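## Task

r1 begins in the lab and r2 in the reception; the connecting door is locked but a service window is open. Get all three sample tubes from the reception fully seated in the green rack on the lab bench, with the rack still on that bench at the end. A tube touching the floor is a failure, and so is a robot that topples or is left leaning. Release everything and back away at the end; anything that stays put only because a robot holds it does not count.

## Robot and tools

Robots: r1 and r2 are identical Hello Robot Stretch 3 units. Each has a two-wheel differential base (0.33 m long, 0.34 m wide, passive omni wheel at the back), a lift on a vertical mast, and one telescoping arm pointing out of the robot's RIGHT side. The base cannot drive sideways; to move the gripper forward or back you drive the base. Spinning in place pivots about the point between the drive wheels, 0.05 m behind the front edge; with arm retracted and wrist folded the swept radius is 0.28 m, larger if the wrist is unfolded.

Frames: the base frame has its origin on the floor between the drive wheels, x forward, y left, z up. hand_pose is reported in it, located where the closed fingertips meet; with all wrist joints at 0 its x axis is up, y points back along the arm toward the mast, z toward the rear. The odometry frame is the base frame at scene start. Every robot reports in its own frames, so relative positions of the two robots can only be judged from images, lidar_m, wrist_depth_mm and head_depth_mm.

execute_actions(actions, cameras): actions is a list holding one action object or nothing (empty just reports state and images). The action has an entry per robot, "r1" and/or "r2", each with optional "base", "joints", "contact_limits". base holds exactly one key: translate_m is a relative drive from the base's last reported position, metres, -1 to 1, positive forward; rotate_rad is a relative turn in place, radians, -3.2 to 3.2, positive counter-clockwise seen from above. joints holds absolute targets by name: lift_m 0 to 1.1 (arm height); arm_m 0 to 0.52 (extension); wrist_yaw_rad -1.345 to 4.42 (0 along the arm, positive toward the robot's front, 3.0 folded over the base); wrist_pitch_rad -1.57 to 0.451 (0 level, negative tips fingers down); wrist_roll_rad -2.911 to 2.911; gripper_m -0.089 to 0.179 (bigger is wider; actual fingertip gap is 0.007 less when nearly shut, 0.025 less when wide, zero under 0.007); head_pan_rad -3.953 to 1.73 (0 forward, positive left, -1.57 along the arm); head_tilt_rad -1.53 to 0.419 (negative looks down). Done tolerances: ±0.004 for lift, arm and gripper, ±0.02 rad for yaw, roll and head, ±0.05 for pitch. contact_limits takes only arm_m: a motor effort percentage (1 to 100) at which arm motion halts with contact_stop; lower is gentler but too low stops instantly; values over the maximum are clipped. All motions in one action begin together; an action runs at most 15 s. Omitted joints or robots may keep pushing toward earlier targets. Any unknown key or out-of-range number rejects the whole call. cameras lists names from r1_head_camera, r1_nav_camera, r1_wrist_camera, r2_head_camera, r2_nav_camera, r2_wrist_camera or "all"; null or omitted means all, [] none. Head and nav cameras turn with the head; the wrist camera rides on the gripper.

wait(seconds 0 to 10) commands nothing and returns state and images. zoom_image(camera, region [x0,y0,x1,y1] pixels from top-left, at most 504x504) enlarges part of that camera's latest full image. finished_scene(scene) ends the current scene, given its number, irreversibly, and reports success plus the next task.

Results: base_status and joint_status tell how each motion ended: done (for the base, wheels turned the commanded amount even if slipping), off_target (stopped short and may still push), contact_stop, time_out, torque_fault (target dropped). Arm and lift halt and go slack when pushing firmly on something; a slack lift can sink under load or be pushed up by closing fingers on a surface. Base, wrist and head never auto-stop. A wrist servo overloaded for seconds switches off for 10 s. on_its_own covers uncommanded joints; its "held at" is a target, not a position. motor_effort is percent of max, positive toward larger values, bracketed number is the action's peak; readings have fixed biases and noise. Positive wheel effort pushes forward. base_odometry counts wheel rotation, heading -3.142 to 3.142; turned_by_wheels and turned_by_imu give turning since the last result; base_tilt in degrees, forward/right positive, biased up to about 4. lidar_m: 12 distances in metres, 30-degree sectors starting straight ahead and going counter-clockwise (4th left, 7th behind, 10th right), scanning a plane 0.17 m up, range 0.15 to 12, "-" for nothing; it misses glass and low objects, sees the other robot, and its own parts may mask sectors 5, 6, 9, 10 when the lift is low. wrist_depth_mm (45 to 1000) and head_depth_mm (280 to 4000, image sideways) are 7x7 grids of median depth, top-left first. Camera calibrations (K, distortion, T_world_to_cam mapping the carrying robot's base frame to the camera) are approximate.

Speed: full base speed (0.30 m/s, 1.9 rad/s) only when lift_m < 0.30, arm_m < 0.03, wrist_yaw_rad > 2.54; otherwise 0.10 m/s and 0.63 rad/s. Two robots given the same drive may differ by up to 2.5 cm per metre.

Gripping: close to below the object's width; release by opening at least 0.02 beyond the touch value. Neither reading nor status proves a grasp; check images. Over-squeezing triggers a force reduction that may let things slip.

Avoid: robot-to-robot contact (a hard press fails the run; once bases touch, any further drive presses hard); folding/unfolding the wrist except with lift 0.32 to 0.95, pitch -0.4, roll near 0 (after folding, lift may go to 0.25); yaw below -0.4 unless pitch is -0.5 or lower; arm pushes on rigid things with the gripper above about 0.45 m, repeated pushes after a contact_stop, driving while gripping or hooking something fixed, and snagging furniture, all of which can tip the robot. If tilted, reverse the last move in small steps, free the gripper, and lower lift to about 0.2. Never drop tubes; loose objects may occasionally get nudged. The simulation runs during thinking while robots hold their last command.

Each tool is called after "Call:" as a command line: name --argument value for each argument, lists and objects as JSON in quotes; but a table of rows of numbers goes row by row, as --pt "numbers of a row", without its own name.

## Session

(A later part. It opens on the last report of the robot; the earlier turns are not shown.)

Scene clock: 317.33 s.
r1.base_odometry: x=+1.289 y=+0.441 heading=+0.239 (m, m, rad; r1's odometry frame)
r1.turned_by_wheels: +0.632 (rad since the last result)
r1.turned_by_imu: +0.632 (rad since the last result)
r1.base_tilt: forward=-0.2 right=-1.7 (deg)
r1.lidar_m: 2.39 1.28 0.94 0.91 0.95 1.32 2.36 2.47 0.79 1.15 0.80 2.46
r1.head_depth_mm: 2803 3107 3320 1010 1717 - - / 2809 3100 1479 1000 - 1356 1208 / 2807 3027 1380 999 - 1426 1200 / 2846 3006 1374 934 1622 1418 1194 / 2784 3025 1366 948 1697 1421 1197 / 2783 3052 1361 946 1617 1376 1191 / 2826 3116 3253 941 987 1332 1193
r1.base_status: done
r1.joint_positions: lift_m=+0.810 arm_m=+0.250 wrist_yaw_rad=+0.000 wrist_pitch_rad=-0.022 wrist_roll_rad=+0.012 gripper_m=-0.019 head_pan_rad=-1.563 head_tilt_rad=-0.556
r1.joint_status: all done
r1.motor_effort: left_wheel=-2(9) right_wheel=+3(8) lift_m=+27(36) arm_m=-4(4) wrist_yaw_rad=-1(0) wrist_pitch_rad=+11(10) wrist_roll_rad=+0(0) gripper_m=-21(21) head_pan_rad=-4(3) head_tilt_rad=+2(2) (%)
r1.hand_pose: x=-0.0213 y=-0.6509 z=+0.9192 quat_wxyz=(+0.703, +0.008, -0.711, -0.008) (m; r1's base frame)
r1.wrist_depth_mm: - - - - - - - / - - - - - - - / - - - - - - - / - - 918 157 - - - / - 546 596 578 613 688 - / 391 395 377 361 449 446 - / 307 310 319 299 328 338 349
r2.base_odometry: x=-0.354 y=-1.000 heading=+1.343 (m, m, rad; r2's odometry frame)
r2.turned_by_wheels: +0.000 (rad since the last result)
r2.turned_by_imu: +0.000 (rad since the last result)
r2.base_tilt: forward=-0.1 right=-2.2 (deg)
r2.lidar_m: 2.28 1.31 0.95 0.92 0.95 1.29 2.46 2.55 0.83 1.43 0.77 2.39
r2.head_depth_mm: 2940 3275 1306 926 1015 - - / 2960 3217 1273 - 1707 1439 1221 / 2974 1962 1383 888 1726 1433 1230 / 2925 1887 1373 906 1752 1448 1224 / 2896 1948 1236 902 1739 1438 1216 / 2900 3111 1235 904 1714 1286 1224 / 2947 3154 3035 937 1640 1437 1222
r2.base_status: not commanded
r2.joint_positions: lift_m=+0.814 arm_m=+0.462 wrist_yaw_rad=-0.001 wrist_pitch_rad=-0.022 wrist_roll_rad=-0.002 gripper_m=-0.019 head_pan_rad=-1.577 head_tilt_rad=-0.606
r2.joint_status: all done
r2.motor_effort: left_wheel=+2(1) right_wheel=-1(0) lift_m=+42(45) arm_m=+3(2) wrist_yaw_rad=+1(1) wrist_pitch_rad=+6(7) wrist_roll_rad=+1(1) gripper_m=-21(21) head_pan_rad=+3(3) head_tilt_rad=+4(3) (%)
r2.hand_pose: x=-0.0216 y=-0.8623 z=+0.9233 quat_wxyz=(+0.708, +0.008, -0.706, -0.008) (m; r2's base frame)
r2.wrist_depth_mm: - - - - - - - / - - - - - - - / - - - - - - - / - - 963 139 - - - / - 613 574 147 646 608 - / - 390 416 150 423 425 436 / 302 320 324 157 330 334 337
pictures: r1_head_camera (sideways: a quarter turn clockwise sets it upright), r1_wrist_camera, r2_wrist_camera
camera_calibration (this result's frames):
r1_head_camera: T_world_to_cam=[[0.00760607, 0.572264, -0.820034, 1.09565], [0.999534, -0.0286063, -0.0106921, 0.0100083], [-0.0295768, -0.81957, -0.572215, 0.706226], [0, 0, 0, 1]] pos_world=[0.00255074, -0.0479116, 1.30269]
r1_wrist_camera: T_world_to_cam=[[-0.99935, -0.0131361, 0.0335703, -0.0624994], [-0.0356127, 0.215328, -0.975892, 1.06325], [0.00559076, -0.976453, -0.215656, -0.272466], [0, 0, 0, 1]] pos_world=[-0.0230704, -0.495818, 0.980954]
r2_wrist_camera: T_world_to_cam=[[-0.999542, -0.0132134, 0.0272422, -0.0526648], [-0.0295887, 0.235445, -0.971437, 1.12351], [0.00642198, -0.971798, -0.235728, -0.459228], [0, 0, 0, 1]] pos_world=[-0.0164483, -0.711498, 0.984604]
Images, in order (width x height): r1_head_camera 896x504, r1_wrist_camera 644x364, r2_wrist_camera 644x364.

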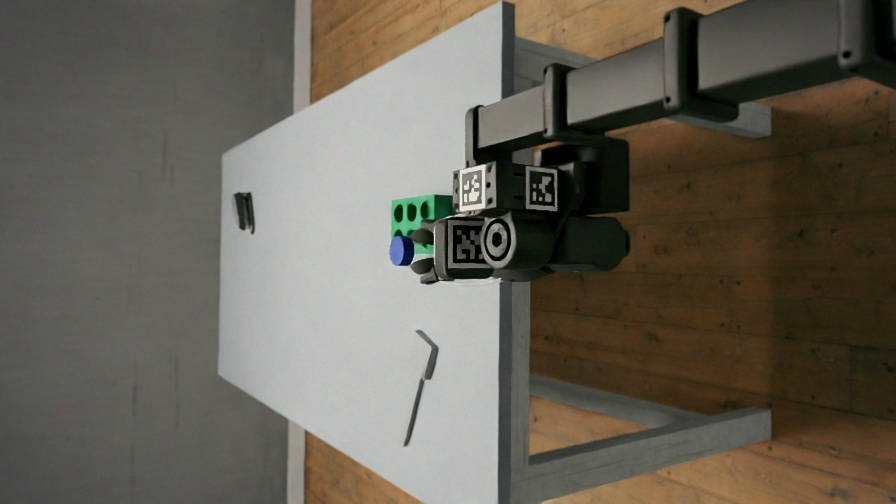

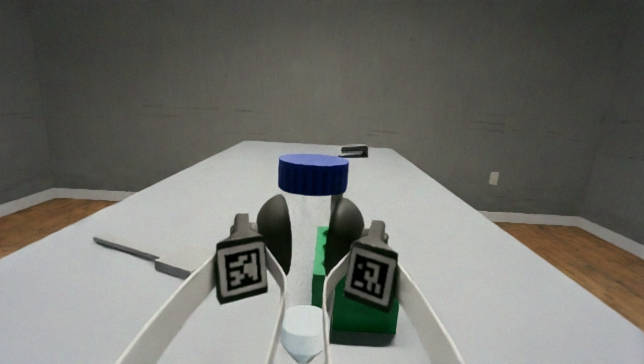

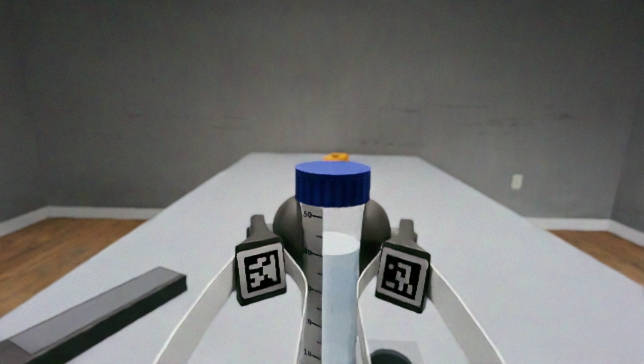

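Call:
execute_actions --actions '[{"r1":{"base":{"translate_m":-0.022},"joints":{"arm_m":0.36}},"r2":{"base":{"rotate_rad":1.0},"joints":{"arm_m":0.3}}}]' --cameras '["r1_wrist_camera","r1_nav_camera"]'

Call:
zoom_image --camera "r1_wrist_camera" --region '[220,184,460,364]'

Scene clock: 326.60 s.
r1.base_odometry: x=+1.268 y=+0.436 heading=+0.238 (m, m, rad; r1's odometry frame)
r1.turned_by_wheels: +0.000 (rad since the last result)
r1.turned_by_imu: -0.001 (rad since the last result)
r1.base_tilt: forward=-0.1 right=-1.5 (deg)
r1.lidar_m: 2.41 1.28 0.94 0.91 0.95 1.32 2.34 2.45 0.78 1.23 0.81 2.49
r1.head_depth_mm: 2842 3124 3300 2217 1770 1516 - / 2819 3135 2936 1006 - 1239 1192 / 2829 3041 1379 - 1735 1429 1200 / 2835 2996 1379 - 1701 1433 1198 / 2810 3018 1362 951 1688 1423 1193 / 2834 3080 1353 944 1617 1377 1191 / 2818 3104 3225 941 1014 1309 1193
r1.base_status: done
r1.joint_positions: lift_m=+0.810 arm_m=+0.360 wrist_yaw_rad=+0.000 wrist_pitch_rad=-0.022 wrist_roll_rad=+0.012 gripper_m=-0.019 head_pan_rad=-1.563 head_tilt_rad=-0.556
r1.joint_status: all done
r1.motor_effort: left_wheel=-2(6) right_wheel=+3(5) lift_m=+27(27) arm_m=+3(5) wrist_yaw_rad=+0(2) wrist_pitch_rad=+11(10) wrist_roll_rad=+0(0) gripper_m=-21(20) head_pan_rad=-3(2) head_tilt_rad=+3(3) (%)
r1.hand_pose: x=-0.0213 y=-0.7603 z=+0.9192 quat_wxyz=(+0.703, +0.008, -0.711, -0.008) (m; r1's base frame)
r1.wrist_depth_mm: - - - - - - - / - - - - - - - / - - - - - - - / - - 901 157 - - - / 566 541 595 574 611 - - / 371 396 379 313 436 445 - / 306 304 318 216 309 339 345
r2.base_odometry: x=-0.354 y=-1.000 heading=+2.343 (m, m, rad; r2's odometry frame)
r2.turned_by_wheels: +1.000 (rad since the last result)
r2.turned_by_imu: +1.003 (rad since the last result)
r2.base_tilt: forward=+0.0 right=-2.2 (deg)
r2.lidar_m: 0.97 0.92 0.94 1.24 2.47 2.52 0.83 1.22 0.77 2.41 2.29 1.37
r2.head_depth_mm: 2994 3525 3002 2206 1861 - - / 2810 3099 3021 2463 1703 1417 1217 / 2618 2868 3052 - 1688 1427 1223 / 2442 2680 2889 - 1691 1441 1232 / 2256 2506 2714 2202 1759 1443 1221 / 2123 2347 2579 2212 1746 1443 1224 / 1997 2168 2415 2197 1732 1431 1224
r2.base_status: done
r2.joint_positions: lift_m=+0.814 arm_m=+0.300 wrist_yaw_rad=+0.000 wrist_pitch_rad=-0.022 wrist_roll_rad=-0.002 gripper_m=-0.019 head_pan_rad=-1.577 head_tilt_rad=-0.606
r2.joint_status: all done
r2.motor_effort: left_wheel=-1(6) right_wheel=+2(9) lift_m=+42(42) arm_m=-3(6) wrist_yaw_rad=+1(1) wrist_pitch_rad=+6(6) wrist_roll_rad=+1(1) gripper_m=-21(21) head_pan_rad=+3(3) head_tilt_rad=+2(2) (%)
r2.hand_pose: x=-0.0214 y=-0.7009 z=+0.9233 quat_wxyz=(+0.708, +0.008, -0.706, -0.008) (m; r2's base frame)
r2.wrist_depth_mm: - - - - - - - / - - - - - - - / - - - - - - - / - - - 139 - - - / - - - 147 - - - / - - - 150 - - - / - - - 157 - - -
pictures: r1_nav_camera (sideways: a quarter turn counterclockwise sets it upright), r1_wrist_camera
camera_calibration (this result's frames):
r1_nav_camera: T_world_to_cam=[[-0.0235573, -0.485395, 0.873977, -1.09109], [-0.999203, 0.0395996, -0.00493956, 0.0621889], [-0.0322115, -0.873398, -0.485942, 0.592708], [0, 0, 0, 1]] pos_world=[0.0555282, -0.0144044, 1.24192]
r1_wrist_camera: T_world_to_cam=[[-0.99935, -0.013136, 0.0335703, -0.0639368], [-0.0356127, 0.215328, -0.975892, 1.08681], [0.00559076, -0.976453, -0.215656, -0.379311], [0, 0, 0, 1]] pos_world=[-0.0230704, -0.60524, 0.980954]
Images, in order (width x height): r1_nav_camera 672x504, r1_wrist_camera 644x364.

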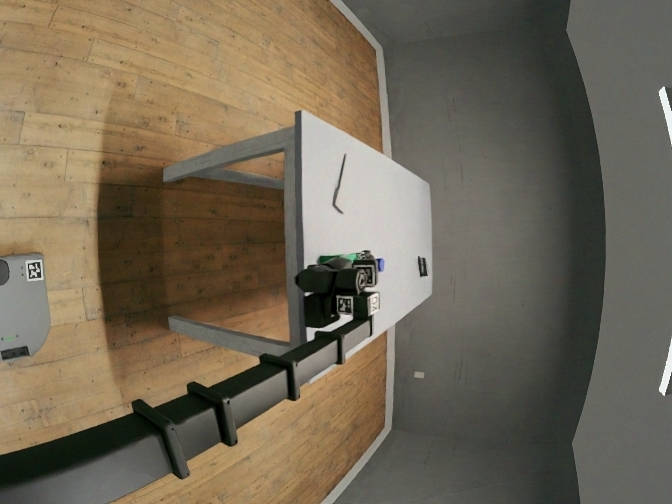

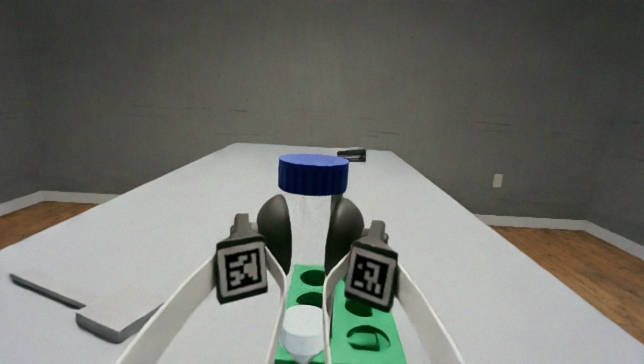

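Region (220, 184, 460, 364) of r1_wrist_camera's 644x364 image, scaled by 2.100; it fills the top 378 rows of this view, and the rest is white.

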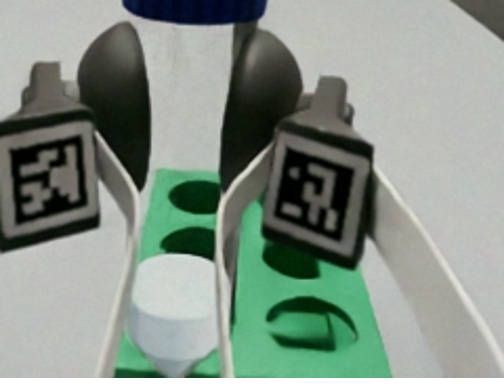

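Call:
execute_actions --actions '[{"r1":{"base":{"translate_m":-0.002},"joints":{"arm_m":0.478,"lift_m":0.802}},"r2":{"base":{"rotate_rad":0.9}}}]' --cameras '["r1_wrist_camera","r1_head_camera"]'

Call:
zoom_image --camera "r1_wrist_camera" --region '[220,184,460,364]'

Scene clock: 336.17 s.
r1.base_odometry: x=+1.266 y=+0.436 heading=+0.238 (m, m, rad; r1's odometry frame)
r1.turned_by_wheels: +0.000 (rad since the last result)
r1.turned_by_imu: -0.001 (rad since the last result)
r1.base_tilt: forward=+0.0 right=-1.5 (deg)
r1.lidar_m: 2.41 1.28 0.95 0.91 0.95 1.32 2.34 2.44 0.78 1.24 0.81 2.50
r1.head_depth_mm: 2816 3101 3314 2209 1759 1517 - / 2844 3105 2957 1004 - 1227 1193 / 2812 3032 1478 878 1709 1425 1207 / 2817 3021 1466 880 1699 1416 1194 / 2809 2992 1366 945 1694 1419 1196 / 2786 3059 1361 945 1607 1384 1193 / 2819 3107 3234 941 1016 1260 1192
r1.base_status: done
r1.joint_positions: lift_m=+0.802 arm_m=+0.478 wrist_yaw_rad=+0.000 wrist_pitch_rad=-0.022 wrist_roll_rad=+0.012 gripper_m=-0.019 head_pan_rad=-1.563 head_tilt_rad=-0.556
r1.joint_status: all done
r1.motor_effort: left_wheel=-2(7) right_wheel=+3(5) lift_m=+27(27) arm_m=+3(6) wrist_yaw_rad=-1(1) wrist_pitch_rad=+11(10) wrist_roll_rad=+0(0) gripper_m=-20(21) head_pan_rad=-3(3) head_tilt_rad=+2(2) (%)
r1.hand_pose: x=-0.0213 y=-0.8783 z=+0.9112 quat_wxyz=(+0.703, +0.008, -0.711, -0.008) (m; r1's base frame)
r1.wrist_depth_mm: - - - - - - - / - - - - - - - / - - - - - - - / - - 877 157 982 - - / 515 536 572 552 593 - - / 374 381 363 386 428 422 - / 297 298 305 205 319 325 332
r2.base_odometry: x=-0.354 y=-1.000 heading=-3.040 (m, m, rad; r2's odometry frame)
r2.turned_by_wheels: +0.900 (rad since the last result)
r2.turned_by_imu: +0.902 (rad since the last result)
r2.base_tilt: forward=-0.1 right=-2.3 (deg)
r2.lidar_m: 0.92 1.11 2.09 2.46 0.83 0.83 0.77 2.58 2.28 1.62 1.02 0.92
r2.head_depth_mm: 1873 2082 2307 2230 1863 - - / 1935 2138 2407 2447 1700 1434 1232 / 2027 2222 2511 - 1680 1436 1222 / 2076 2306 2513 - 1695 1444 1230 / 2026 2205 2367 2201 1744 1440 1219 / 1607 1704 1861 1989 1734 1451 1225 / 1364 1447 1523 1609 1661 1437 1219
r2.base_status: done
r2.joint_positions: lift_m=+0.814 arm_m=+0.300 wrist_yaw_rad=+0.000 wrist_pitch_rad=-0.022 wrist_roll_rad=-0.002 gripper_m=-0.019 head_pan_rad=-1.577 head_tilt_rad=-0.606
r2.joint_status: not commanded
r2.motor_effort: left_wheel=-1(6) right_wheel=+3(8) lift_m=+42(41) arm_m=-3(3) wrist_yaw_rad=+0(0) wrist_pitch_rad=+6(6) wrist_roll_rad=+1(1) gripper_m=-21(21) head_pan_rad=+4(4) head_tilt_rad=+3(3) (%)
r2.hand_pose: x=-0.0214 y=-0.7009 z=+0.9233 quat_wxyz=(+0.708, +0.008, -0.706, -0.008) (m; r2's base frame)
r2.wrist_depth_mm: 660 822 - - - - - / 670 815 - - - - - / 682 832 - - - - - / 690 839 - 139 - - - / 700 857 - 147 - - - / 708 893 - 150 - - - / 715 887 - 157 - - -
pictures: r1_head_camera (sideways: a quarter turn clockwise sets it upright), r1_wrist_camera
camera_calibration (this result's frames):
r1_head_camera: T_world_to_cam=[[0.00760718, 0.572262, -0.820035, 1.09565], [0.999534, -0.0286083, -0.010692, 0.0100082], [-0.0295784, -0.819572, -0.572213, 0.706223], [0, 0, 0, 1]] pos_world=[0.00255065, -0.0479116, 1.30269]
r1_wrist_camera: T_world_to_cam=[[-0.99935, -0.0131364, 0.0335705, -0.0652185], [-0.035613, 0.215328, -0.975892, 1.1044], [0.00559102, -0.976453, -0.215656, -0.496259], [0, 0, 0, 1]] pos_world=[-0.0230704, -0.72324, 0.972946]
Images, in order (width x height): r1_head_camera 896x504, r1_wrist_camera 644x364.

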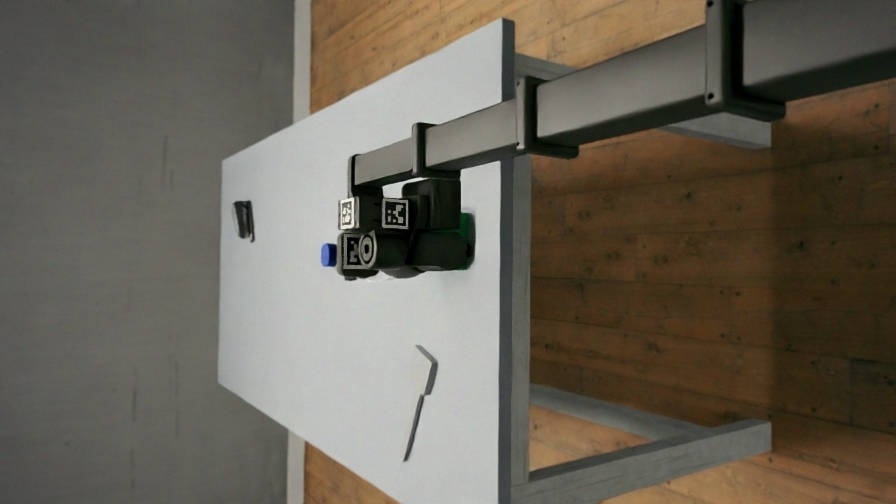

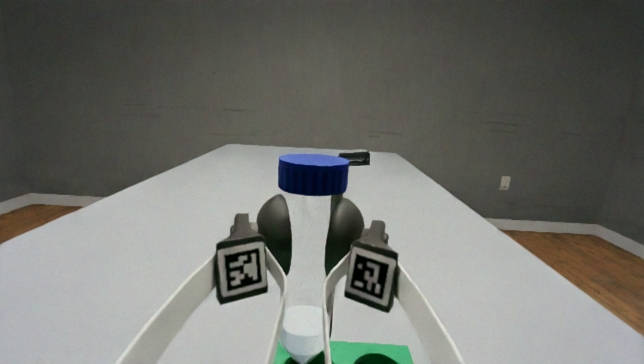

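Region (220, 184, 460, 364) of r1_wrist_camera's 644x364 image, scaled by 2.100; it fills the top 378 rows of this view, and the rest is white.

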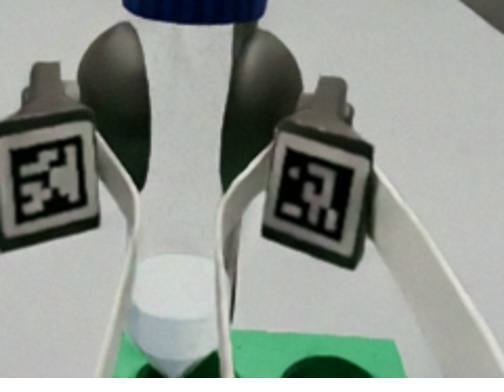

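Call:
execute_actions --actions '[{"r1":{"base":{"translate_m":-0.003},"joints":{"lift_m":0.785}},"r2":{"base":{"rotate_rad":0.593}}}]' --cameras '["r1_wrist_camera"]'

Call:
zoom_image --camera "r1_wrist_camera" --region '[220,184,460,364]'

Scene clock: 344.57 s.
r1.base_odometry: x=+1.263 y=+0.435 heading=+0.238 (m, m, rad; r1's odometry frame)
r1.turned_by_wheels: +0.000 (rad since the last result)
r1.turned_by_imu: -0.001 (rad since the last result)
r1.base_tilt: forward=-0.1 right=-1.6 (deg)
r1.lidar_m: 2.42 1.28 0.94 0.91 0.95 1.31 2.34 2.44 0.78 1.25 0.81 2.51
r1.head_depth_mm: 2831 3133 3371 2235 1773 1472 - / 2794 3118 2952 984 - 1234 1178 / 2815 3035 1437 - 1711 1425 1201 / 2832 3018 1468 873 1689 1419 1202 / 2805 3019 1364 952 1687 1421 1196 / 2803 3057 1360 945 1617 1382 1200 / 2830 3106 3209 943 1012 1260 1192
r1.base_status: done
r1.joint_positions: lift_m=+0.785 arm_m=+0.478 wrist_yaw_rad=+0.000 wrist_pitch_rad=-0.022 wrist_roll_rad=+0.012 gripper_m=-0.019 head_pan_rad=-1.563 head_tilt_rad=-0.556
r1.joint_status: all done
r1.motor_effort: left_wheel=-3(7) right_wheel=+3(5) lift_m=+27(26) arm_m=+3(3) wrist_yaw_rad=-1(2) wrist_pitch_rad=+11(11) wrist_roll_rad=+0(0) gripper_m=-21(20) head_pan_rad=-3(3) head_tilt_rad=+2(3) (%)
r1.hand_pose: x=-0.0213 y=-0.8783 z=+0.8942 quat_wxyz=(+0.703, +0.008, -0.711, -0.008) (m; r1's base frame)
r1.wrist_depth_mm: - - - - - - - / - - - - - - - / - - - - - - - / - 765 802 156 916 - - / 471 474 528 512 549 587 - / 340 348 335 351 397 389 - / 269 275 281 187 220 299 308
r2.base_odometry: x=-0.354 y=-1.000 heading=-2.447 (m, m, rad; r2's odometry frame)
r2.turned_by_wheels: +0.593 (rad since the last result)
r2.turned_by_imu: +0.595 (rad since the last result)
r2.base_tilt: forward=-0.2 right=-2.3 (deg)
r2.lidar_m: 1.16 2.46 2.48 0.83 0.99 0.77 2.51 2.29 1.45 0.99 0.92 0.93
r2.head_depth_mm: 1248 1426 1672 1966 1866 - - / 1157 1312 1487 1707 1708 1421 1218 / 1066 1186 1355 - 1671 1450 1226 / 979 1087 1197 - 1593 1434 1235 / 913 1007 1119 1261 1431 1440 1223 / 846 930 1030 1127 1295 1403 1222 / 796 863 952 910 1177 1325 1220
r2.base_status: done
r2.joint_positions: lift_m=+0.814 arm_m=+0.300 wrist_yaw_rad=+0.000 wrist_pitch_rad=-0.022 wrist_roll_rad=-0.002 gripper_m=-0.019 head_pan_rad=-1.577 head_tilt_rad=-0.606
r2.joint_status: not commanded
r2.motor_effort: left_wheel=-1(6) right_wheel=+3(9) lift_m=+42(42) arm_m=-3(3) wrist_yaw_rad=+0(0) wrist_pitch_rad=+6(6) wrist_roll_rad=+1(1) gripper_m=-21(21) head_pan_rad=+3(3) head_tilt_rad=+4(2) (%)
r2.hand_pose: x=-0.0214 y=-0.7009 z=+0.9233 quat_wxyz=(+0.708, +0.008, -0.706, -0.008) (m; r2's base frame)
r2.wrist_depth_mm: 362 403 468 556 671 843 - / 374 412 484 572 707 889 - / 392 426 493 592 731 969 - / 401 437 514 139 775 - - / 494 450 517 147 875 - - / 412 464 517 150 900 - - / 338 468 573 157 901 - -
pictures: r1_wrist_camera
camera_calibration (this result's frames):
r1_wrist_camera: T_world_to_cam=[[-0.99935, -0.0131364, 0.0335704, -0.0646479], [-0.0356128, 0.215328, -0.975892, 1.08782], [0.00559111, -0.976453, -0.215656, -0.499925], [0, 0, 0, 1]] pos_world=[-0.0230704, -0.723241, 0.955954]
Images, in order (width x height): r1_wrist_camera 644x364.

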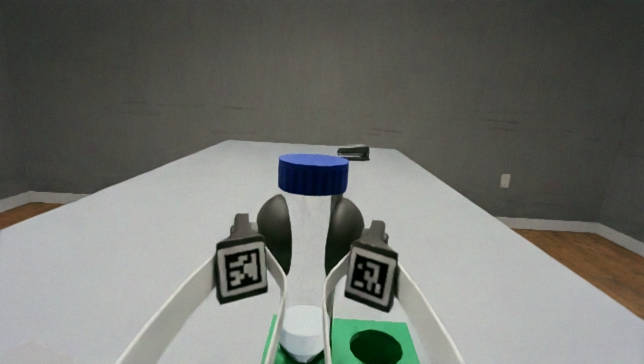

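Region (220, 184, 460, 364) of r1_wrist_camera's 644x364 image, scaled by 2.100; it fills the top 378 rows of this view, and the rest is white.

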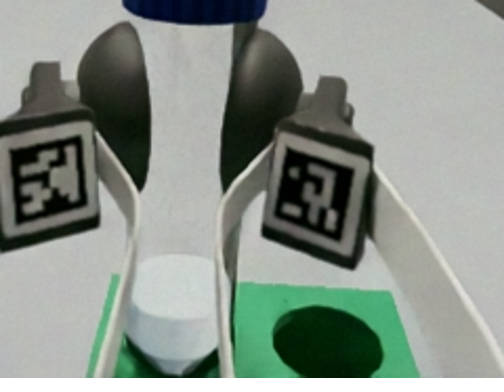

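Call:
execute_actions --actions '[{"r1":{"joints":{"lift_m":0.745}},"r2":{"base":{"translate_m":0.182}}}]' --cameras '["r1_wrist_camera"]'

Scene clock: 350.63 s.
r1.base_odometry: x=+1.263 y=+0.435 heading=+0.238 (m, m, rad; r1's odometry frame)
r1.turned_by_wheels: +0.000 (rad since the last result)
r1.turned_by_imu: -0.001 (rad since the last result)
r1.base_tilt: forward=-0.1 right=-1.6 (deg)
r1.lidar_m: 2.42 1.28 0.95 0.91 0.95 1.31 2.34 2.44 0.78 1.25 0.81 2.50
r1.head_depth_mm: 2794 3117 3331 2229 1782 1437 - / 2830 3126 2949 962 963 - 1176 / 2862 3072 1381 1047 1709 1425 1204 / 2816 3026 1379 893 1687 1417 1195 / 2795 3012 1361 953 1697 1421 1200 / 2829 3042 1357 942 1610 1381 1189 / 2805 3111 3221 937 1017 1262 1195
r1.base_status: not commanded
r1.joint_positions: lift_m=+0.745 arm_m=+0.478 wrist_yaw_rad=+0.000 wrist_pitch_rad=-0.019 wrist_roll_rad=+0.012 gripper_m=-0.019 head_pan_rad=-1.563 head_tilt_rad=-0.556
r1.joint_status: all done
r1.motor_effort: left_wheel=-2(2) right_wheel=+3(3) lift_m=+27(27) arm_m=+3(3) wrist_yaw_rad=-1(1) wrist_pitch_rad=+9(10) wrist_roll_rad=+0(0) gripper_m=-20(19) head_pan_rad=-3(3) head_tilt_rad=+2(3) (%)
r1.hand_pose: x=-0.0213 y=-0.8784 z=+0.8551 quat_wxyz=(+0.703, +0.007, -0.711, -0.007) (m; r1's base frame)
r1.wrist_depth_mm: - - - - - - - / - - - - - - - / - - - - - - - / - 601 639 157 735 - - / 368 383 422 404 437 453 - / 274 281 257 196 304 313 323 / 209 218 216 169 201 239 246
r2.base_odometry: x=-0.494 y=-1.117 heading=-2.447 (m, m, rad; r2's odometry frame)
r2.turned_by_wheels: +0.000 (rad since the last result)
r2.turned_by_imu: +0.000 (rad since the last result)
r2.base_tilt: forward=-0.1 right=-2.2 (deg)
r2.lidar_m: 1.02 2.16 2.34 2.95 3.52 0.93 2.63 2.44 1.32 0.87 0.81 0.81
r2.head_depth_mm: 1114 1279 1469 1756 1856 - - / 1013 1150 1318 1525 1683 1425 1215 / 931 1045 1181 - 1595 1436 1221 / 860 949 1048 - 1450 1445 1226 / 796 875 978 909 1260 1380 1226 / 784 902 1076 903 1130 1301 1221 / - - 3041 908 762 1170 1213
r2.base_status: done
r2.joint_positions: lift_m=+0.814 arm_m=+0.300 wrist_yaw_rad=+0.000 wrist_pitch_rad=-0.022 wrist_roll_rad=-0.002 gripper_m=-0.019 head_pan_rad=-1.577 head_tilt_rad=-0.606
r2.joint_status: not commanded
r2.motor_effort: left_wheel=-1(3) right_wheel=+3(7) lift_m=+42(42) arm_m=-3(3) wrist_yaw_rad=+0(0) wrist_pitch_rad=+6(7) wrist_roll_rad=+1(1) gripper_m=-21(21) head_pan_rad=+3(3) head_tilt_rad=+4(3) (%)
r2.hand_pose: x=-0.0214 y=-0.7009 z=+0.9233 quat_wxyz=(+0.708, +0.008, -0.706, -0.008) (m; r2's base frame)
r2.wrist_depth_mm: - - 357 427 529 682 922 / - - 367 445 556 717 - / - - 391 463 575 762 - / - - 408 139 603 806 - / 573 575 404 147 681 874 - / 412 416 421 150 713 913 - / 324 325 346 157 695 - -
pictures: r1_wrist_camera
camera_calibration (this result's frames):
r1_wrist_camera: T_world_to_cam=[[-0.99935, -0.0130226, 0.0336135, -0.0632726], [-0.0356114, 0.21196, -0.976629, 1.04734], [0.00559355, -0.977192, -0.212286, -0.512006], [0, 0, 0, 1]] pos_world=[-0.0230702, -0.723147, 0.9163]
Images, in order (width x height): r1_wrist_camera 644x364.

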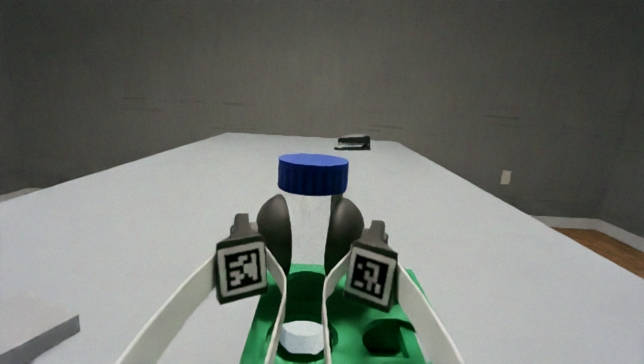

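Call:
execute_actions --actions '[{"r1":{"joints":{"lift_m":0.739}},"r2":{"base":{"rotate_rad":0.649},"joints":{"arm_m":0.35}}}]' --cameras '["r2_wrist_camera"]'

Call:
execute_actions --actions '[{"r1":{"joints":{"gripper_m":0.075}},"r2":{"joints":{"arm_m":0.472,"lift_m":0.795}}}]' --cameras '["r1_wrist_camera","r2_wrist_camera"]'

Call:
execute_actions --actions '[{"r1":{"joints":{"arm_m":0.41}},"r2":{"joints":{"lift_m":0.774}}}]' --cameras '["r1_wrist_camera","r2_wrist_camera"]'

Scene clock: 363.10 s.
r1.base_odometry: x=+1.263 y=+0.435 heading=+0.238 (m, m, rad; r1's odometry frame)
r1.turned_by_wheels: +0.000 (rad since the last result)
r1.turned_by_imu: -0.001 (rad since the last result)
r1.base_tilt: forward=+0.1 right=-1.5 (deg)
r1.lidar_m: 2.42 1.28 0.95 0.91 0.95 1.31 2.34 2.44 0.78 1.25 0.81 2.50
r1.head_depth_mm: 2819 3127 3343 2238 1764 1431 1222 / 2826 3123 2954 961 979 - 1174 / 2835 3064 1390 - 1703 1423 1201 / 2816 3001 1381 - 1704 1421 1198 / 2824 3004 1371 950 1702 1417 1194 / 2803 3080 1355 944 1614 1380 1190 / 2833 3117 3239 940 1013 1254 1193
r1.base_status: not commanded
r1.joint_positions: lift_m=+0.739 arm_m=+0.478 wrist_yaw_rad=+0.000 wrist_pitch_rad=-0.019 wrist_roll_rad=+0.012 gripper_m=-0.019 head_pan_rad=-1.563 head_tilt_rad=-0.556
r1.joint_status: all done
r1.motor_effort: left_wheel=-2(2) right_wheel=+3(3) lift_m=+27(28) arm_m=+3(3) wrist_yaw_rad=-1(1) wrist_pitch_rad=+9(9) wrist_roll_rad=+0(0) gripper_m=-21(21) head_pan_rad=-3(3) head_tilt_rad=+3(2) (%)
r1.hand_pose: x=-0.0213 y=-0.8784 z=+0.8491 quat_wxyz=(+0.703, +0.007, -0.711, -0.007) (m; r1's base frame)
r1.wrist_depth_mm: - - - - - - - / - - - - - - - / - - - - - - - / - 595 616 157 703 - - / 353 368 407 398 419 427 - / 262 268 246 160 277 300 308 / 202 210 206 145 184 231 238
r2.base_odometry: x=-0.494 y=-1.117 heading=-1.798 (m, m, rad; r2's odometry frame)
r2.turned_by_wheels: +0.649 (rad since the last result)
r2.turned_by_imu: +0.650 (rad since the last result)
r2.base_tilt: forward=+0.0 right=-2.1 (deg)
r2.lidar_m: 2.30 2.40 0.88 0.88 3.49 2.54 2.43 1.14 0.84 0.81 0.84 1.15
r2.head_depth_mm: - - 2968 914 788 - - / - - 3057 - 1127 1323 1219 / - 2401 2635 - 791 1310 1225 / - 3820 3230 - 787 1308 1236 / - 3295 2697 911 786 1298 1225 / - - 2996 909 789 1282 1229 / - - 3021 909 789 1285 1227
r2.base_status: done
r2.joint_positions: lift_m=+0.814 arm_m=+0.350 wrist_yaw_rad=+0.000 wrist_pitch_rad=-0.022 wrist_roll_rad=-0.002 gripper_m=-0.019 head_pan_rad=-1.577 head_tilt_rad=-0.606
r2.joint_status: all done
r2.motor_effort: left_wheel=-1(5) right_wheel=+3(10) lift_m=+42(42) arm_m=+2(3) wrist_yaw_rad=+0(0) wrist_pitch_rad=+6(6) wrist_roll_rad=+1(1) gripper_m=-22(21) head_pan_rad=+3(4) head_tilt_rad=+3(3) (%)
r2.hand_pose: x=-0.0215 y=-0.7503 z=+0.9233 quat_wxyz=(+0.708, +0.008, -0.706, -0.008) (m; r2's base frame)
r2.wrist_depth_mm: - - - - - - - / - - - - - - - / - - - - - - - / - - - 139 - - - / - 577 583 148 - - - / 410 415 327 150 429 435 438 / 322 300 265 157 334 339 342
pictures: r2_wrist_camera
camera_calibration (this result's frames):
r2_wrist_camera: T_world_to_cam=[[-0.999533, -0.013845, 0.0272375, -0.051493], [-0.0297331, 0.235459, -0.971429, 1.09714], [0.00703611, -0.971786, -0.235761, -0.35035], [0, 0, 0, 1]] pos_world=[-0.0163824, -0.59951, 0.9846]
Images, in order (width x height): r2_wrist_camera 644x364.

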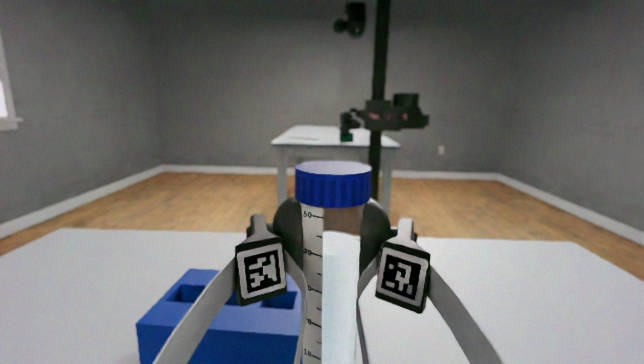

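Scene clock: 365.27 s.
r1.base_odometry: x=+1.263 y=+0.435 heading=+0.238 (m, m, rad; r1's odometry frame)
r1.turned_by_wheels: +0.000 (rad since the last result)
r1.turned_by_imu: +0.000 (rad since the last result)
r1.base_tilt: forward=-0.1 right=-1.6 (deg)
r1.lidar_m: 2.42 1.28 0.94 0.91 0.95 1.31 2.34 2.44 0.78 1.26 0.81 2.50
r1.head_depth_mm: 2845 3133 3315 2226 1767 1436 1222 / 2825 3119 2941 963 980 - 1176 / 2815 3062 1390 - 1696 1418 1199 / 2821 3033 1374 - 1706 1411 1203 / 2831 3025 1366 946 1687 1422 1191 / 2783 3083 1351 942 1613 1378 1194 / 2834 3082 3270 943 1014 1260 1192
r1.base_status: not commanded
r1.joint_positions: lift_m=+0.739 arm_m=+0.478 wrist_yaw_rad=+0.000 wrist_pitch_rad=-0.019 wrist_roll_rad=+0.012 gripper_m=+0.075 head_pan_rad=-1.563 head_tilt_rad=-0.556
r1.joint_status: all done
r1.motor_effort: left_wheel=-2(3) right_wheel=+3(3) lift_m=+27(25) arm_m=+3(3) wrist_yaw_rad=-1(2) wrist_pitch_rad=+9(9) wrist_roll_rad=+0(0) gripper_m=+0(88) head_pan_rad=-3(3) head_tilt_rad=+3(2) (%)
r1.hand_pose: x=-0.0213 y=-0.8784 z=+0.8491 quat_wxyz=(+0.703, +0.007, -0.711, -0.007) (m; r1's base frame)
r1.wrist_depth_mm: - - - - - - - / - - - - - - - / - - - - - - - / - 581 625 166 704 - - / 359 371 385 386 451 428 - / 262 267 260 178 194 302 308 / 204 209 202 146 162 230 235
r2.base_odometry: x=-0.494 y=-1.117 heading=-1.798 (m, m, rad; r2's odometry frame)
r2.turned_by_wheels: +0.000 (rad since the last result)
r2.turned_by_imu: +0.000 (rad since the last result)
r2.base_tilt: forward=-0.1 right=-2.2 (deg)
r2.lidar_m: 2.31 2.40 0.88 0.88 3.47 2.53 2.43 1.14 0.84 0.81 0.84 1.15
r2.head_depth_mm: - - 3020 912 789 - - / - - 3038 948 - 1313 1216 / - 2451 2712 844 789 1311 1223 / - 3823 3361 879 791 1297 1233 / - 3295 2714 913 791 1300 1222 / - - 3073 910 793 1276 1217 / - - 3058 910 788 1275 1224
r2.base_status: not commanded
r2.joint_positions: lift_m=+0.796 arm_m=+0.472 wrist_yaw_rad=+0.000 wrist_pitch_rad=-0.022 wrist_roll_rad=-0.002 gripper_m=-0.019 head_pan_rad=-1.577 head_tilt_rad=-0.606
r2.joint_status: all done
r2.motor_effort: left_wheel=-1(1) right_wheel=+2(2) lift_m=+13(35) arm_m=+2(4) wrist_yaw_rad=+0(0) wrist_pitch_rad=+6(7) wrist_roll_rad=+1(1) gripper_m=-21(21) head_pan_rad=+3(3) head_tilt_rad=+2(3) (%)
r2.hand_pose: x=-0.0215 y=-0.8723 z=+0.9047 quat_wxyz=(+0.708, +0.008, -0.706, -0.008) (m; r2's base frame)
r2.wrist_depth_mm: - - - - - - - / - - - - - - - / - - - - - - - / - - - 139 - - - / - - - 147 - - - / 375 382 383 150 393 401 403 / 298 225 227 157 307 312 314
pictures: r1_wrist_camera, r2_wrist_camera
camera_calibration (this result's frames):
r1_wrist_camera: T_world_to_cam=[[-0.99935, -0.0130216, 0.0336139, -0.0630708], [-0.0356115, 0.21196, -0.976629, 1.04149], [0.00559246, -0.977192, -0.212286, -0.513279], [0, 0, 0, 1]] pos_world=[-0.0230703, -0.723147, 0.910306]
r2_wrist_camera: T_world_to_cam=[[-0.999533, -0.0138487, 0.0272356, -0.052676], [-0.0297331, 0.235592, -0.971397, 1.10786], [0.00703612, -0.971753, -0.235894, -0.473129], [0, 0, 0, 1]] pos_world=[-0.0163824, -0.721497, 0.965994]
Images, in order (width x height): r1_wrist_camera 644x364, r2_wrist_camera 644x364.

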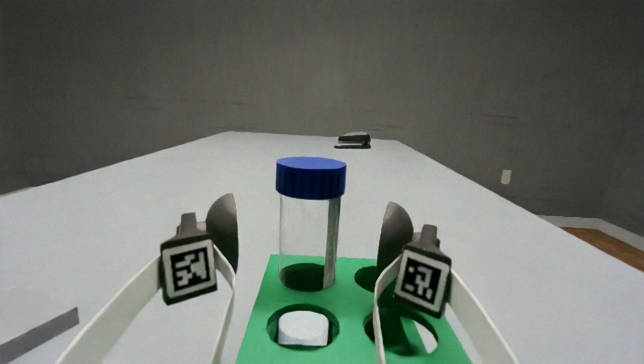

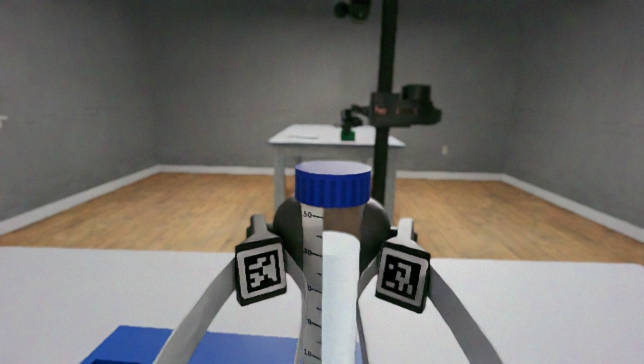

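Scene clock: 366.93 s.
r1.base_odometry: x=+1.263 y=+0.435 heading=+0.238 (m, m, rad; r1's odometry frame)
r1.turned_by_wheels: +0.000 (rad since the last result)
r1.turned_by_imu: +0.000 (rad since the last result)
r1.base_tilt: forward=-0.1 right=-1.4 (deg)
r1.lidar_m: 2.42 1.28 0.94 0.91 0.95 1.32 2.34 2.43 0.78 1.25 0.81 2.50
r1.head_depth_mm: 2834 3149 3323 2243 1767 1441 1249 / 2822 3145 2993 959 974 - 1204 / 2846 3057 1384 1050 1699 1426 1198 / 2812 3016 1369 977 1702 1426 1195 / 2810 3038 1359 950 1689 1430 1203 / 2820 3060 1354 945 1607 1379 1195 / 2810 3100 3237 939 1014 1260 1187
r1.base_status: not commanded
r1.joint_positions: lift_m=+0.739 arm_m=+0.410 wrist_yaw_rad=+0.000 wrist_pitch_rad=-0.019 wrist_roll_rad=+0.012 gripper_m=+0.075 head_pan_rad=-1.563 head_tilt_rad=-0.556
r1.joint_status: all done
r1.motor_effort: left_wheel=-2(1) right_wheel=+3(3) lift_m=+27(27) arm_m=-4(4) wrist_yaw_rad=-1(1) wrist_pitch_rad=+9(9) wrist_roll_rad=+0(0) gripper_m=+0(0) head_pan_rad=-2(2) head_tilt_rad=+3(2) (%)
r1.hand_pose: x=-0.0213 y=-0.8110 z=+0.8491 quat_wxyz=(+0.703, +0.007, -0.711, -0.007) (m; r1's base frame)
r1.wrist_depth_mm: - - - - - - - / - - - - - - - / - - - - - - - / - 584 616 593 697 - - / 361 370 384 260 449 434 - / 247 258 259 190 231 302 309 / 213 212 205 145 145 234 235
r2.base_odometry: x=-0.494 y=-1.117 heading=-1.798 (m, m, rad; r2's odometry frame)
r2.turned_by_wheels: +0.000 (rad since the last result)
r2.turned_by_imu: +0.000 (rad since the last result)
r2.base_tilt: forward=-0.1 right=-2.3 (deg)
r2.lidar_m: 2.31 2.40 0.88 0.88 3.49 2.54 2.43 1.14 0.83 0.81 0.84 1.15
r2.head_depth_mm: - - 3036 911 950 - - / - - 3071 947 - 1328 1204 / - 2425 2723 848 794 1314 1226 / - 3815 3202 846 790 1300 1226 / - 3318 2721 906 789 1294 1229 / - - 3045 910 792 1286 1220 / - - 2974 907 788 1283 1221
r2.base_status: not commanded
r2.joint_positions: lift_m=+0.775 arm_m=+0.472 wrist_yaw_rad=+0.000 wrist_pitch_rad=-0.022 wrist_roll_rad=-0.002 gripper_m=-0.019 head_pan_rad=-1.577 head_tilt_rad=-0.606
r2.joint_status: all done
r2.motor_effort: left_wheel=-1(1) right_wheel=+2(3) lift_m=+13(14) arm_m=+3(2) wrist_yaw_rad=+0(0) wrist_pitch_rad=+7(7) wrist_roll_rad=+1(1) gripper_m=-20(21) head_pan_rad=+3(3) head_tilt_rad=+3(2) (%)
r2.hand_pose: x=-0.0215 y=-0.8723 z=+0.8837 quat_wxyz=(+0.708, +0.008, -0.706, -0.008) (m; r2's base frame)
r2.wrist_depth_mm: - - - - - - - / - - - - - - - / - - - - - - - / - - - 139 - - - / - - - 147 - - - / 340 344 345 150 354 358 365 / 255 204 198 157 276 281 282
pictures: r1_wrist_camera, r2_wrist_camera
camera_calibration (this result's frames):
r1_wrist_camera: T_world_to_cam=[[-0.99935, -0.0130216, 0.0336138, -0.0621927], [-0.0356115, 0.21196, -0.976629, 1.0272], [0.00559251, -0.977192, -0.212286, -0.447382], [0, 0, 0, 1]] pos_world=[-0.0230703, -0.655712, 0.910306]
r2_wrist_camera: T_world_to_cam=[[-0.999533, -0.0138488, 0.0272354, -0.0521042], [-0.029733, 0.235601, -0.971395, 1.08747], [0.00703602, -0.971751, -0.235902, -0.478072], [0, 0, 0, 1]] pos_world=[-0.0163824, -0.721497, 0.945002]
Images, in order (width x height): r1_wrist_camera 644x364, r2_wrist_camera 644x364.

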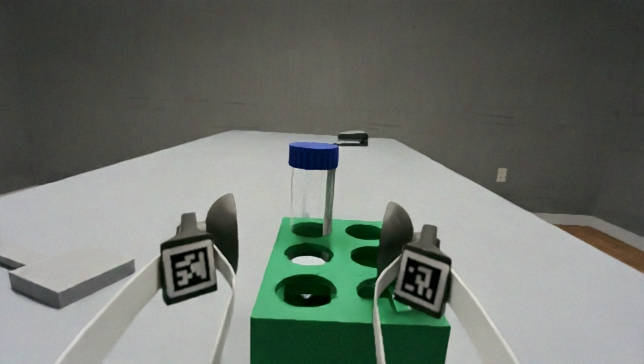

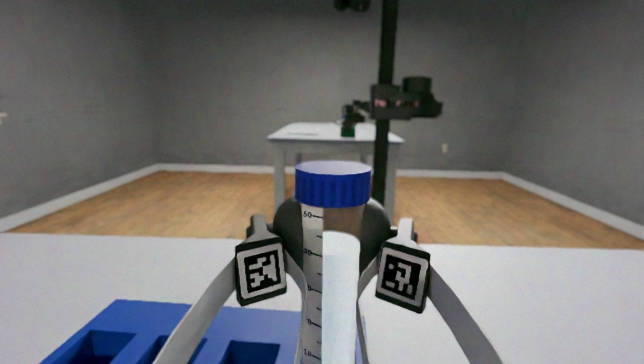

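Same view as last time; continue.

Call:
execute_actions --actions '[{"r1":{"base":{"rotate_rad":0.70},"joints":{"arm_m":0.33}},"r2":{"joints":{"lift_m":0.737}}}]' --cameras '["r2_wrist_camera"]'

Scene clock: 372.53 s.
r1.base_odometry: x=+1.263 y=+0.435 heading=+0.938 (m, m, rad; r1's odometry frame)
r1.turned_by_wheels: +0.700 (rad since the last result)
r1.turned_by_imu: +0.700 (rad since the last result)
r1.base_tilt: forward=-0.1 right=-1.5 (deg)
r1.lidar_m: 1.10 0.92 0.92 1.02 1.61 2.34 2.61 0.78 0.81 0.82 2.43 2.10
r1.head_depth_mm: 2940 3142 3267 964 1602 1438 1238 / 3124 3419 3310 960 1602 - 1177 / 3359 3683 3312 2406 1597 1319 1201 / 3104 3502 3297 2396 1641 1426 1196 / 2807 3073 3183 2269 1754 1424 1201 / 2532 2766 2927 2269 1733 1412 1198 / 2328 2518 2734 2251 1735 1424 1201
r1.base_status: done
r1.joint_positions: lift_m=+0.739 arm_m=+0.330 wrist_yaw_rad=+0.000 wrist_pitch_rad=-0.019 wrist_roll_rad=+0.012 gripper_m=+0.075 head_pan_rad=-1.563 head_tilt_rad=-0.556
r1.joint_status: all done
r1.motor_effort: left_wheel=-3(8) right_wheel=+3(11) lift_m=+27(26) arm_m=-4(3) wrist_yaw_rad=-2(2) wrist_pitch_rad=+9(9) wrist_roll_rad=+0(0) gripper_m=+1(1) head_pan_rad=-3(2) head_tilt_rad=+2(2) (%)
r1.hand_pose: x=-0.0213 y=-0.7310 z=+0.8491 quat_wxyz=(+0.703, +0.007, -0.711, -0.007) (m; r1's base frame)
r1.wrist_depth_mm: - - - - - - - / - - - - - - - / - - - - - - - / - - - - - - 829 / - - - - - - 453 / - - - - - 313 312 / - - - - - 252 237
r2.base_odometry: x=-0.494 y=-1.117 heading=-1.798 (m, m, rad; r2's odometry frame)
r2.turned_by_wheels: +0.000 (rad since the last result)
r2.turned_by_imu: +0.001 (rad since the last result)
r2.base_tilt: forward=-0.2 right=-2.3 (deg)
r2.lidar_m: 2.32 2.40 0.88 0.88 3.47 2.53 2.43 1.14 0.84 0.80 0.84 1.14
r2.head_depth_mm: - - 3024 907 1105 1299 - / - - 3041 943 - 1334 1197 / - 2370 2612 - 791 1310 1227 / - 3857 3229 845 789 1304 1223 / - 2547 2680 910 788 1300 1226 / - - 2989 908 786 1280 1218 / - - 2981 908 792 1289 1228
r2.base_status: not commanded
r2.joint_positions: lift_m=+0.738 arm_m=+0.472 wrist_yaw_rad=+0.000 wrist_pitch_rad=-0.019 wrist_roll_rad=-0.002 gripper_m=-0.019 head_pan_rad=-1.577 head_tilt_rad=-0.606
r2.joint_status: all done
r2.motor_effort: left_wheel=-1(1) right_wheel=+2(3) lift_m=+13(13) arm_m=+2(3) wrist_yaw_rad=+0(0) wrist_pitch_rad=+6(7) wrist_roll_rad=+1(1) gripper_m=-22(21) head_pan_rad=+3(3) head_tilt_rad=+2(3) (%)
r2.hand_pose: x=-0.0215 y=-0.8724 z=+0.8474 quat_wxyz=(+0.708, +0.007, -0.706, -0.007) (m; r2's base frame)
r2.wrist_depth_mm: - - - - - - - / - - - - - - - / - - - - - - - / - - - 139 - - - / 380 383 395 147 439 414 422 / 197 193 188 151 287 291 295 / 143 144 145 146 224 226 228
pictures: r2_wrist_camera
camera_calibration (this result's frames):
r2_wrist_camera: T_world_to_cam=[[-0.999533, -0.0137722, 0.0272747, -0.051084], [-0.0297334, 0.232858, -0.972056, 1.05042], [0.00703625, -0.972413, -0.233158, -0.489638], [0, 0, 0, 1]] pos_world=[-0.0163823, -0.721432, 0.908297]
Images, in order (width x height): r2_wrist_camera 644x364.

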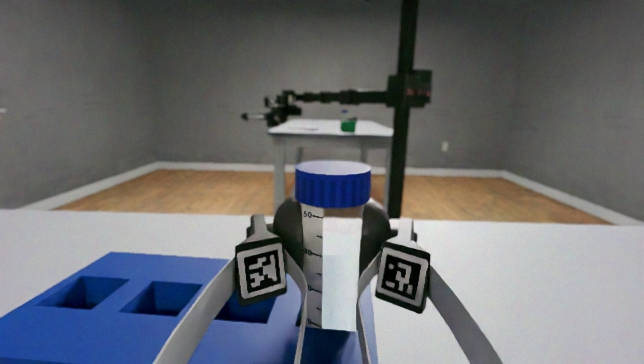

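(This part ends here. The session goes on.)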